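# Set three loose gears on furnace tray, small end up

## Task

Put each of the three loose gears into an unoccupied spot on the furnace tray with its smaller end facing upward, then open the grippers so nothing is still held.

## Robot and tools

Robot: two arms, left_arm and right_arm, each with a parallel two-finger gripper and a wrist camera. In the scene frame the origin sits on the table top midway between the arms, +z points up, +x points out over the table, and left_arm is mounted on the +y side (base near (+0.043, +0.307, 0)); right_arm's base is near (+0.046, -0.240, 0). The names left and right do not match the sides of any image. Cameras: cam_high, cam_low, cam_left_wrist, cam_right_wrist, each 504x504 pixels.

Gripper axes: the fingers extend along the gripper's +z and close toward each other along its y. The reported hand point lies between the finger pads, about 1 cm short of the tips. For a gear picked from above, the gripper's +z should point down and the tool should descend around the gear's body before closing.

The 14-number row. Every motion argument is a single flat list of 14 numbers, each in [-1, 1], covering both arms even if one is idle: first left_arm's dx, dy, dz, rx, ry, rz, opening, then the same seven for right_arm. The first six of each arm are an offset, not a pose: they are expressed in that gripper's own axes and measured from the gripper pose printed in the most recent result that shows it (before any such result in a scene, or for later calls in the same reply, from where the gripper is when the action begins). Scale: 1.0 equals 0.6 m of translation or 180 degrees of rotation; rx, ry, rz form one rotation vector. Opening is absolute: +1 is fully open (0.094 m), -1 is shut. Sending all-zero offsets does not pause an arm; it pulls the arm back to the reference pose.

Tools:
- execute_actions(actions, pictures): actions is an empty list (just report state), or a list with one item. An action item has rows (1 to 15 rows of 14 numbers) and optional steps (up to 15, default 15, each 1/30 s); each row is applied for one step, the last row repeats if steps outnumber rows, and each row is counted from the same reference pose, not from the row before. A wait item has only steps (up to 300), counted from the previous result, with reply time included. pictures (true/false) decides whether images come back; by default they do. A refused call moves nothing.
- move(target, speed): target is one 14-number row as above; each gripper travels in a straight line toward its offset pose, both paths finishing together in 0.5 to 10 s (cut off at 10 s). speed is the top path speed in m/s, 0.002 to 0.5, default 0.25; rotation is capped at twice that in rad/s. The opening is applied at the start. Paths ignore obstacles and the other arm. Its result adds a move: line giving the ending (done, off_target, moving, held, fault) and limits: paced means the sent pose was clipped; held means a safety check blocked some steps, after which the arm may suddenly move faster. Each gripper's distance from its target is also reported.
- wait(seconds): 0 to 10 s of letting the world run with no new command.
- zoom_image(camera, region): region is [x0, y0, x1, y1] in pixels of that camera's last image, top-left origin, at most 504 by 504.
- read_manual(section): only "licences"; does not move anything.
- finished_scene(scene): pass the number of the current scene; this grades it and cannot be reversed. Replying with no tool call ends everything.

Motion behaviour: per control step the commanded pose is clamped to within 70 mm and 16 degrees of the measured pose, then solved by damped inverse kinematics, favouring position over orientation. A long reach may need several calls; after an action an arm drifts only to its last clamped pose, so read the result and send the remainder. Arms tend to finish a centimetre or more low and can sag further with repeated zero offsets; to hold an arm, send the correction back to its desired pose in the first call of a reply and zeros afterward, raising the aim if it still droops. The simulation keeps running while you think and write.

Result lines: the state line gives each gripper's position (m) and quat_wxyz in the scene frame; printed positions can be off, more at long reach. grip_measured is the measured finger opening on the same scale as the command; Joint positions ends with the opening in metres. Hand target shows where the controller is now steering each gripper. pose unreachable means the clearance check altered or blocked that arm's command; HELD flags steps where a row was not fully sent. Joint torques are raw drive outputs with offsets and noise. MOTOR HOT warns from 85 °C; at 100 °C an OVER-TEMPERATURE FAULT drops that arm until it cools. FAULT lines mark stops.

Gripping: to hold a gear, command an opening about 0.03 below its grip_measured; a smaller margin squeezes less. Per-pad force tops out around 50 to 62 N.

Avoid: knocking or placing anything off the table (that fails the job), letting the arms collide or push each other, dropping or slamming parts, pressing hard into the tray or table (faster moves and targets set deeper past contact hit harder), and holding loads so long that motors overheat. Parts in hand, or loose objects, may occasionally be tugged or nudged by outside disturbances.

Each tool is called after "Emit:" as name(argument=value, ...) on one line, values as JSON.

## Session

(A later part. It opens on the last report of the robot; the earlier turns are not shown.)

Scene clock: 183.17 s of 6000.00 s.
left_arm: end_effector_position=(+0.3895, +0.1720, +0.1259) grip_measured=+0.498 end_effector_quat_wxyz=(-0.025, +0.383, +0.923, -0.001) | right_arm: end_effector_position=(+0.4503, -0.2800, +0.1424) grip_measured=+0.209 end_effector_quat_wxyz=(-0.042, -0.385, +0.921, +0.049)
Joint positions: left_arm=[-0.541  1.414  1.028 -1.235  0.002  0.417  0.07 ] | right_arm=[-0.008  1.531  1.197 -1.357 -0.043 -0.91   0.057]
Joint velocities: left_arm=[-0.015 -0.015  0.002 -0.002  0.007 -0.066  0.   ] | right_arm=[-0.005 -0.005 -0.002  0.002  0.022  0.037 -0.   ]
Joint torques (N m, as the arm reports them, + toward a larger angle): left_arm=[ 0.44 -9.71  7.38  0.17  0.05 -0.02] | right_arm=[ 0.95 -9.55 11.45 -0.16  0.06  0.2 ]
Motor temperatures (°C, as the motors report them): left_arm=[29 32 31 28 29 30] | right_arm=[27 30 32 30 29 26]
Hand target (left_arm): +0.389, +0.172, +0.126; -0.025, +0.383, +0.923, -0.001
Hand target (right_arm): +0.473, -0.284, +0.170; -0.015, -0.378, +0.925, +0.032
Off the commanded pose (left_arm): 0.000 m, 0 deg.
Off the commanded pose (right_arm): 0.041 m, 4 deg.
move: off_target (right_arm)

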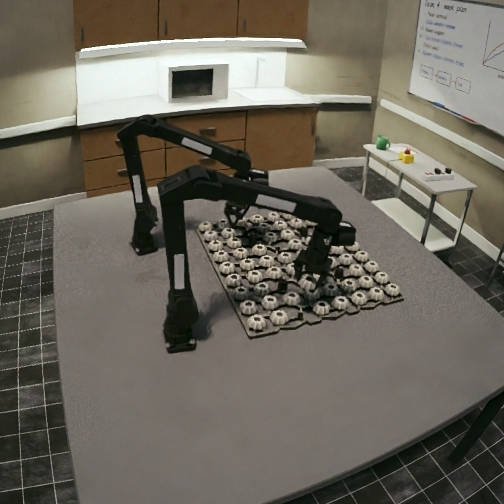

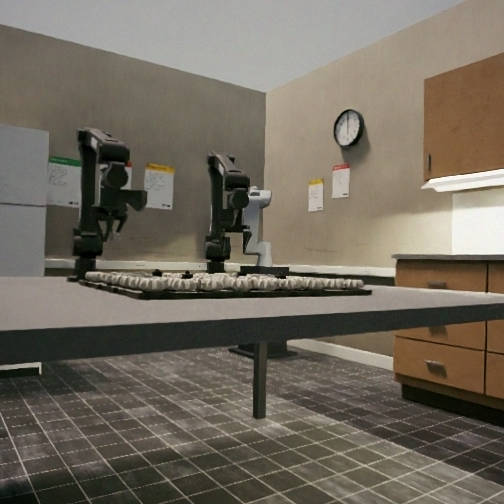

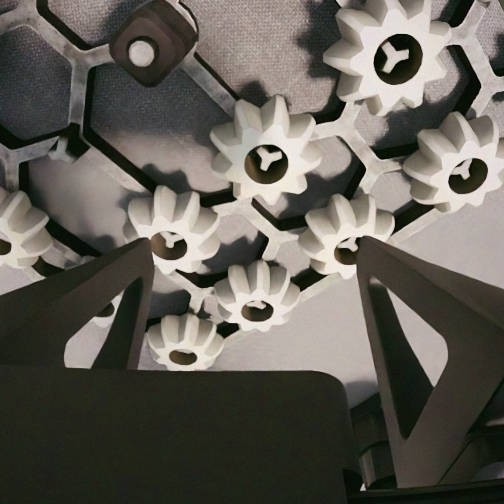

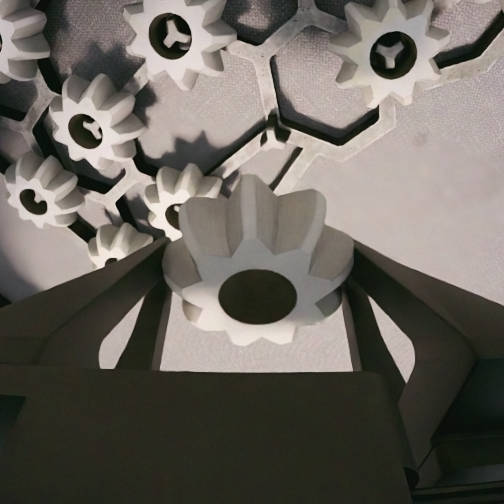

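Emit:
move(target=[0,0,0,0,0,0,0.5, -0.0015,-0.032,0.138,0.043,-0.018,0.003,0.178], speed=0.1)

Scene clock: 189.97 s of 6000.00 s.
left_arm: end_effector_position=(+0.3895, +0.1720, +0.1259) grip_measured=+0.498 end_effector_quat_wxyz=(-0.025, +0.383, +0.923, -0.001) | right_arm: end_effector_position=(+0.4460, -0.2857, +0.0523) grip_measured=+0.209 end_effector_quat_wxyz=(-0.003, -0.385, +0.923, +0.006)
Joint positions: left_arm=[-0.541  1.414  1.028 -1.235  0.002  0.417  0.07 ] | right_arm=[-0.008  1.564  0.977 -0.996 -0.008 -0.907  0.057]
Joint velocities: left_arm=[-0.015  0.015 -0.012  0.002  0.007 -0.051 -0.001] | right_arm=[-0.015 -0.024 -0.017 -0.012 -0.081  0.066 -0.001]
Joint torques (N m, as the arm reports them, + toward a larger angle): left_arm=[ 0.44 -9.74  7.38  0.16  0.05 -0.02] | right_arm=[  0.58 -10.05   6.48   1.22   0.13   0.14]
Motor temperatures (°C, as the motors report them): left_arm=[29 32 31 28 29 30] | right_arm=[27 30 33 30 29 26]
Hand target (left_arm): +0.389, +0.172, +0.126; -0.025, +0.383, +0.923, -0.001
Hand target (right_arm): +0.454, -0.289, +0.058; +0.010, -0.382, +0.924, -0.003
Off the commanded pose (left_arm): 0.000 m, 0 deg.
Off the commanded pose (right_arm): 0.011 m, 2 deg.
After step 90, 2.57 s passed at rest.
move: off_target (right_arm)

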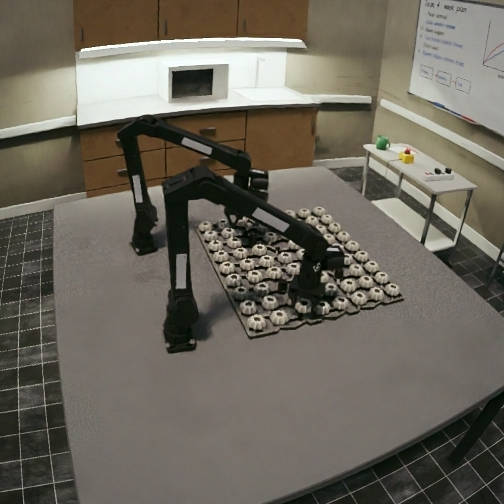

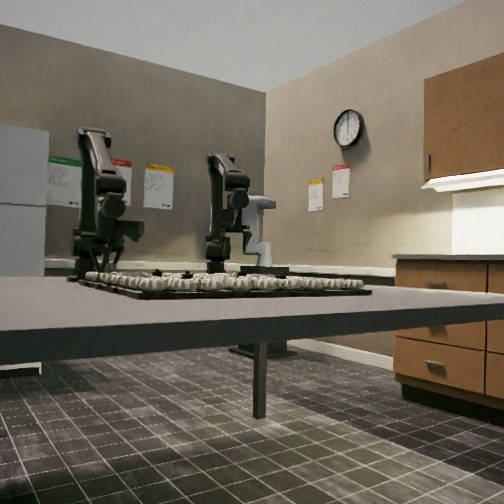

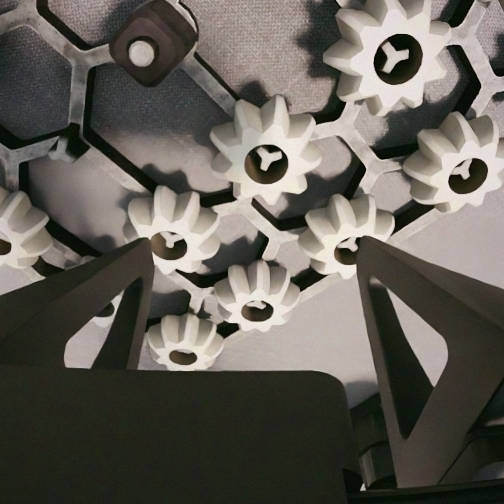

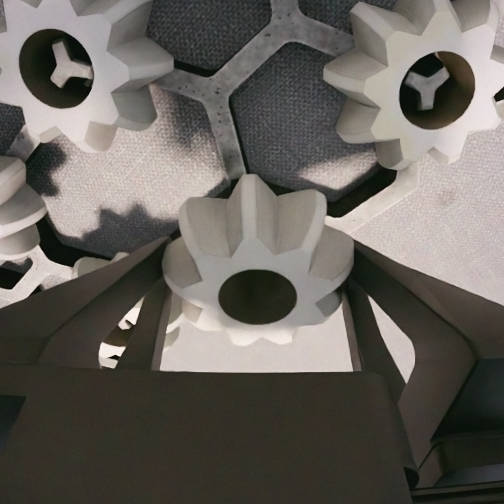

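Emit:
move(target=[0,0,0,0,0,0,0.5, -0.014,0.0025,0.06,0,0,0,0.178], speed=0.03)

Scene clock: 194.40 s of 6000.00 s.
left_arm: end_effector_position=(+0.3895, +0.1720, +0.1259) grip_measured=+0.498 end_effector_quat_wxyz=(-0.025, +0.383, +0.923, -0.001) | right_arm: end_effector_position=(+0.4421, -0.2827, +0.0220) grip_measured=+0.209 end_effector_quat_wxyz=(-0.014, -0.385, +0.923, +0.012)
Joint positions: left_arm=[-0.541  1.414  1.028 -1.235  0.002  0.417  0.07 ] | right_arm=[-0.001  1.619  0.947 -0.935 -0.007 -0.9    0.057]
Joint velocities: left_arm=[ 0.015 -0.005  0.012  0.002 -0.022 -0.051  0.001] | right_arm=[-0.015 -0.015  0.007 -0.007 -0.066 -0.066 -0.   ]
Joint torques (N m, as the arm reports them, + toward a larger angle): left_arm=[ 0.41 -9.75  7.38  0.16  0.04 -0.01] | right_arm=[ 1.79 -8.98  5.58  1.79 -0.04  0.18]
Motor temperatures (°C, as the motors report them): left_arm=[29 32 31 28 29 30] | right_arm=[27 30 32 30 29 26]
Hand target (left_arm): +0.389, +0.172, +0.126; -0.025, +0.383, +0.923, -0.001
Hand target (right_arm): +0.449, -0.279, +0.017; -0.004, -0.385, +0.923, +0.007
Off the commanded pose (left_arm): 0.000 m, 0 deg.
Off the commanded pose (right_arm): 0.011 m, 1 deg.
move: off_target (right_arm)

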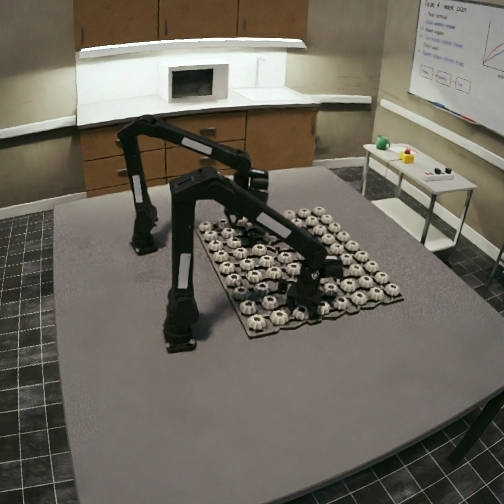

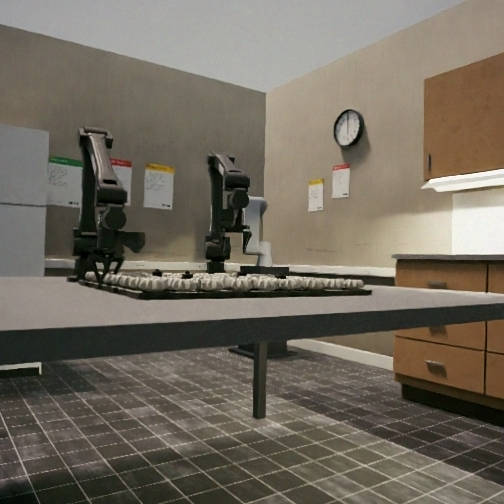

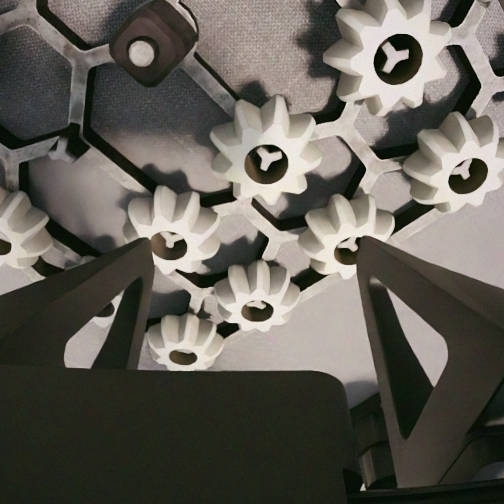

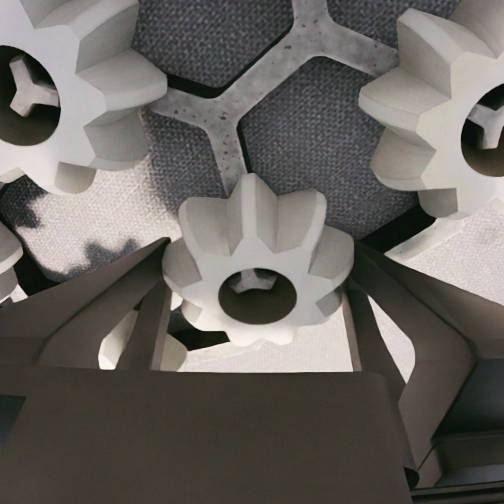

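Emit:
move(target=[0,0,0,0,0,0,0.5, 0,0,0,0,0,0,0.5], speed=0.05)

Emit:
move(target=[0,0,0,0,0,0,0.5, -0.03,-0.03,-0.2,0,0,0,0.5], speed=0.12)

Scene clock: 197.63 s of 6000.00 s.
left_arm: end_effector_position=(+0.3895, +0.1720, +0.1259) grip_measured=+0.498 end_effector_quat_wxyz=(-0.025, +0.383, +0.923, -0.001) | right_arm: end_effector_position=(+0.4420, -0.2827, +0.0220) grip_measured=+0.499 end_effector_quat_wxyz=(-0.014, -0.385, +0.923, +0.012)
Joint positions: left_arm=[-0.541  1.414  1.028 -1.235  0.002  0.417  0.07 ] | right_arm=[-0.001  1.619  0.947 -0.935 -0.007 -0.9    0.07 ]
Joint velocities: left_arm=[-0.015 -0.005 -0.017  0.007 -0.007  0.066 -0.   ] | right_arm=[-0.015 -0.024 -0.007 -0.002 -0.022  0.022 -0.001]
Joint torques (N m, as the arm reports them, + toward a larger angle): left_arm=[ 0.45 -9.73  7.38  0.16  0.04 -0.02] | right_arm=[ 0.68 -9.51  5.74  0.41  0.02  0.09]
Motor temperatures (°C, as the motors report them): left_arm=[29 32 31 28 29 30] | right_arm=[27 30 32 30 29 26]
Hand target (left_arm): +0.389, +0.172, +0.126; -0.025, +0.383, +0.923, -0.001
Hand target (right_arm): +0.442, -0.283, +0.022; -0.014, -0.385, +0.923, +0.012
Off the commanded pose (left_arm): 0.000 m, 0 deg.
Off the commanded pose (right_arm): 0.000 m, 0 deg.
move: done

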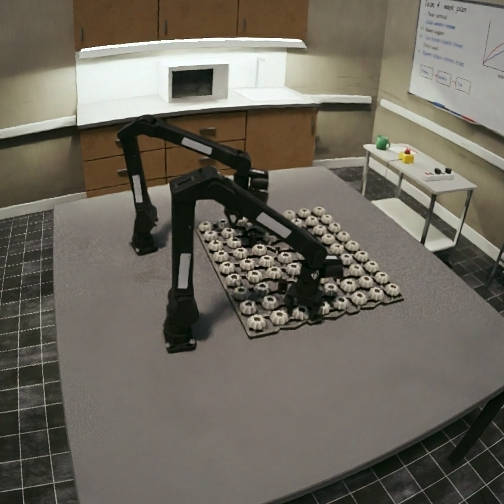

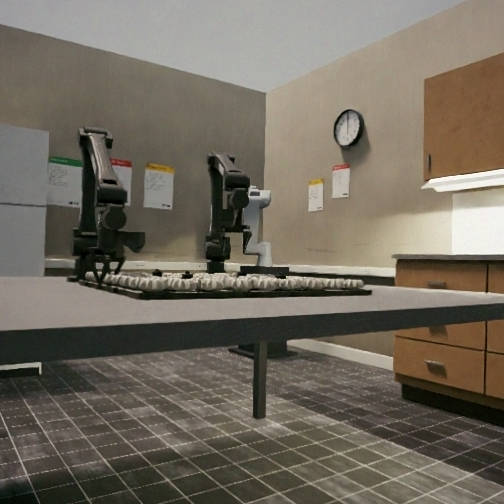

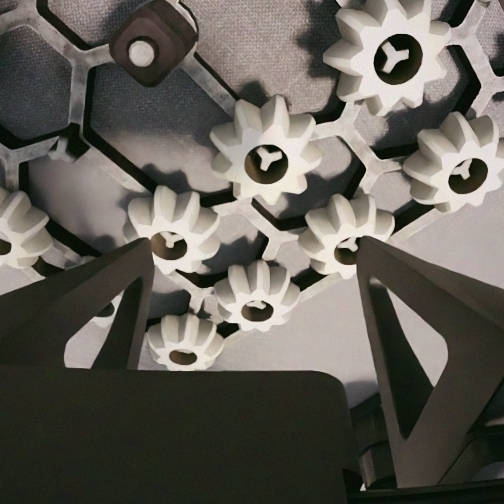

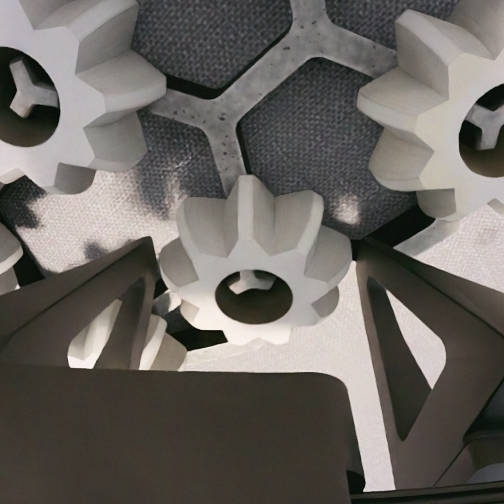

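Scene clock: 199.07 s of 6000.00 s.
left_arm: end_effector_position=(+0.3895, +0.1720, +0.1259) grip_measured=+0.498 end_effector_quat_wxyz=(-0.025, +0.383, +0.923, -0.001) | right_arm: end_effector_position=(+0.4534, -0.2842, +0.1148) grip_measured=+0.499 end_effector_quat_wxyz=(-0.040, -0.384, +0.922, +0.025)
Joint positions: left_arm=[-0.541  1.414  1.028 -1.235  0.002  0.417  0.07 ] | right_arm=[-0.001  1.55   1.144 -1.259 -0.006 -0.9    0.07 ]
Joint velocities: left_arm=[-0.005 -0.005  0.002 -0.002  0.066 -0.007  0.001] | right_arm=[ 0.005 -0.015 -0.017 -0.002 -0.066 -0.066  0.   ]
Joint torques (N m, as the arm reports them, + toward a larger angle): left_arm=[ 0.43 -9.73  7.38  0.16  0.04 -0.02] | right_arm=[  1.77 -11.2   10.28  -0.08  -0.06   0.16]
Motor temperatures (°C, as the motors report them): left_arm=[29 32 31 28 29 30] | right_arm=[27 30 32 30 29 26]
Hand target (left_arm): +0.389, +0.172, +0.126; -0.025, +0.383, +0.923, -0.001
Hand target (right_arm): +0.472, -0.282, +0.140; -0.014, -0.385, +0.923, +0.012
Off the commanded pose (left_arm): 0.000 m, 0 deg.
Off the commanded pose (right_arm): 0.032 m, 3 deg.
move: off_target (right_arm)

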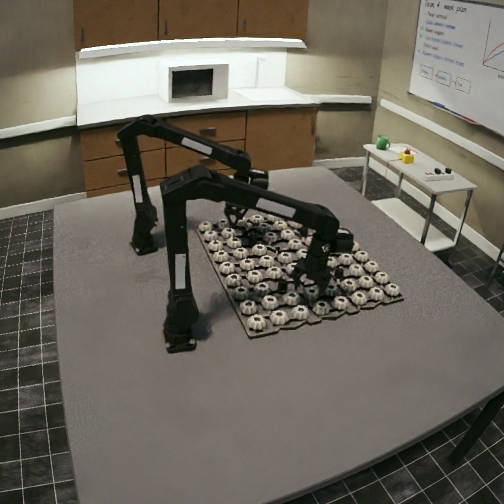

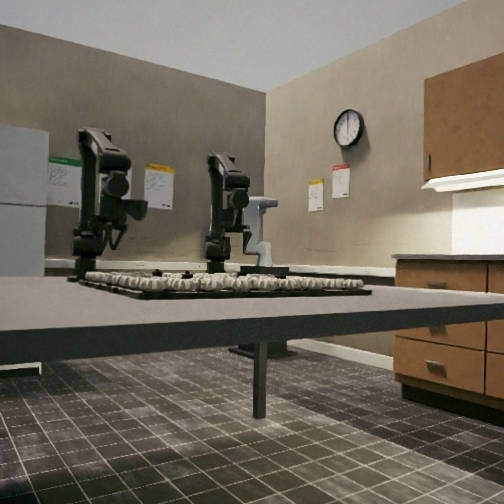

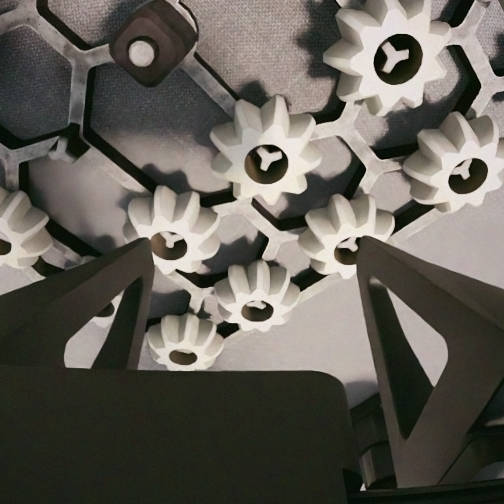

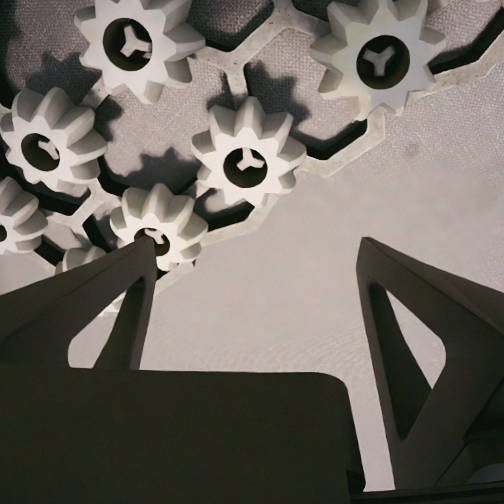

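Emit:
finished_scene(scene=1)

The scene is finished: the task was done.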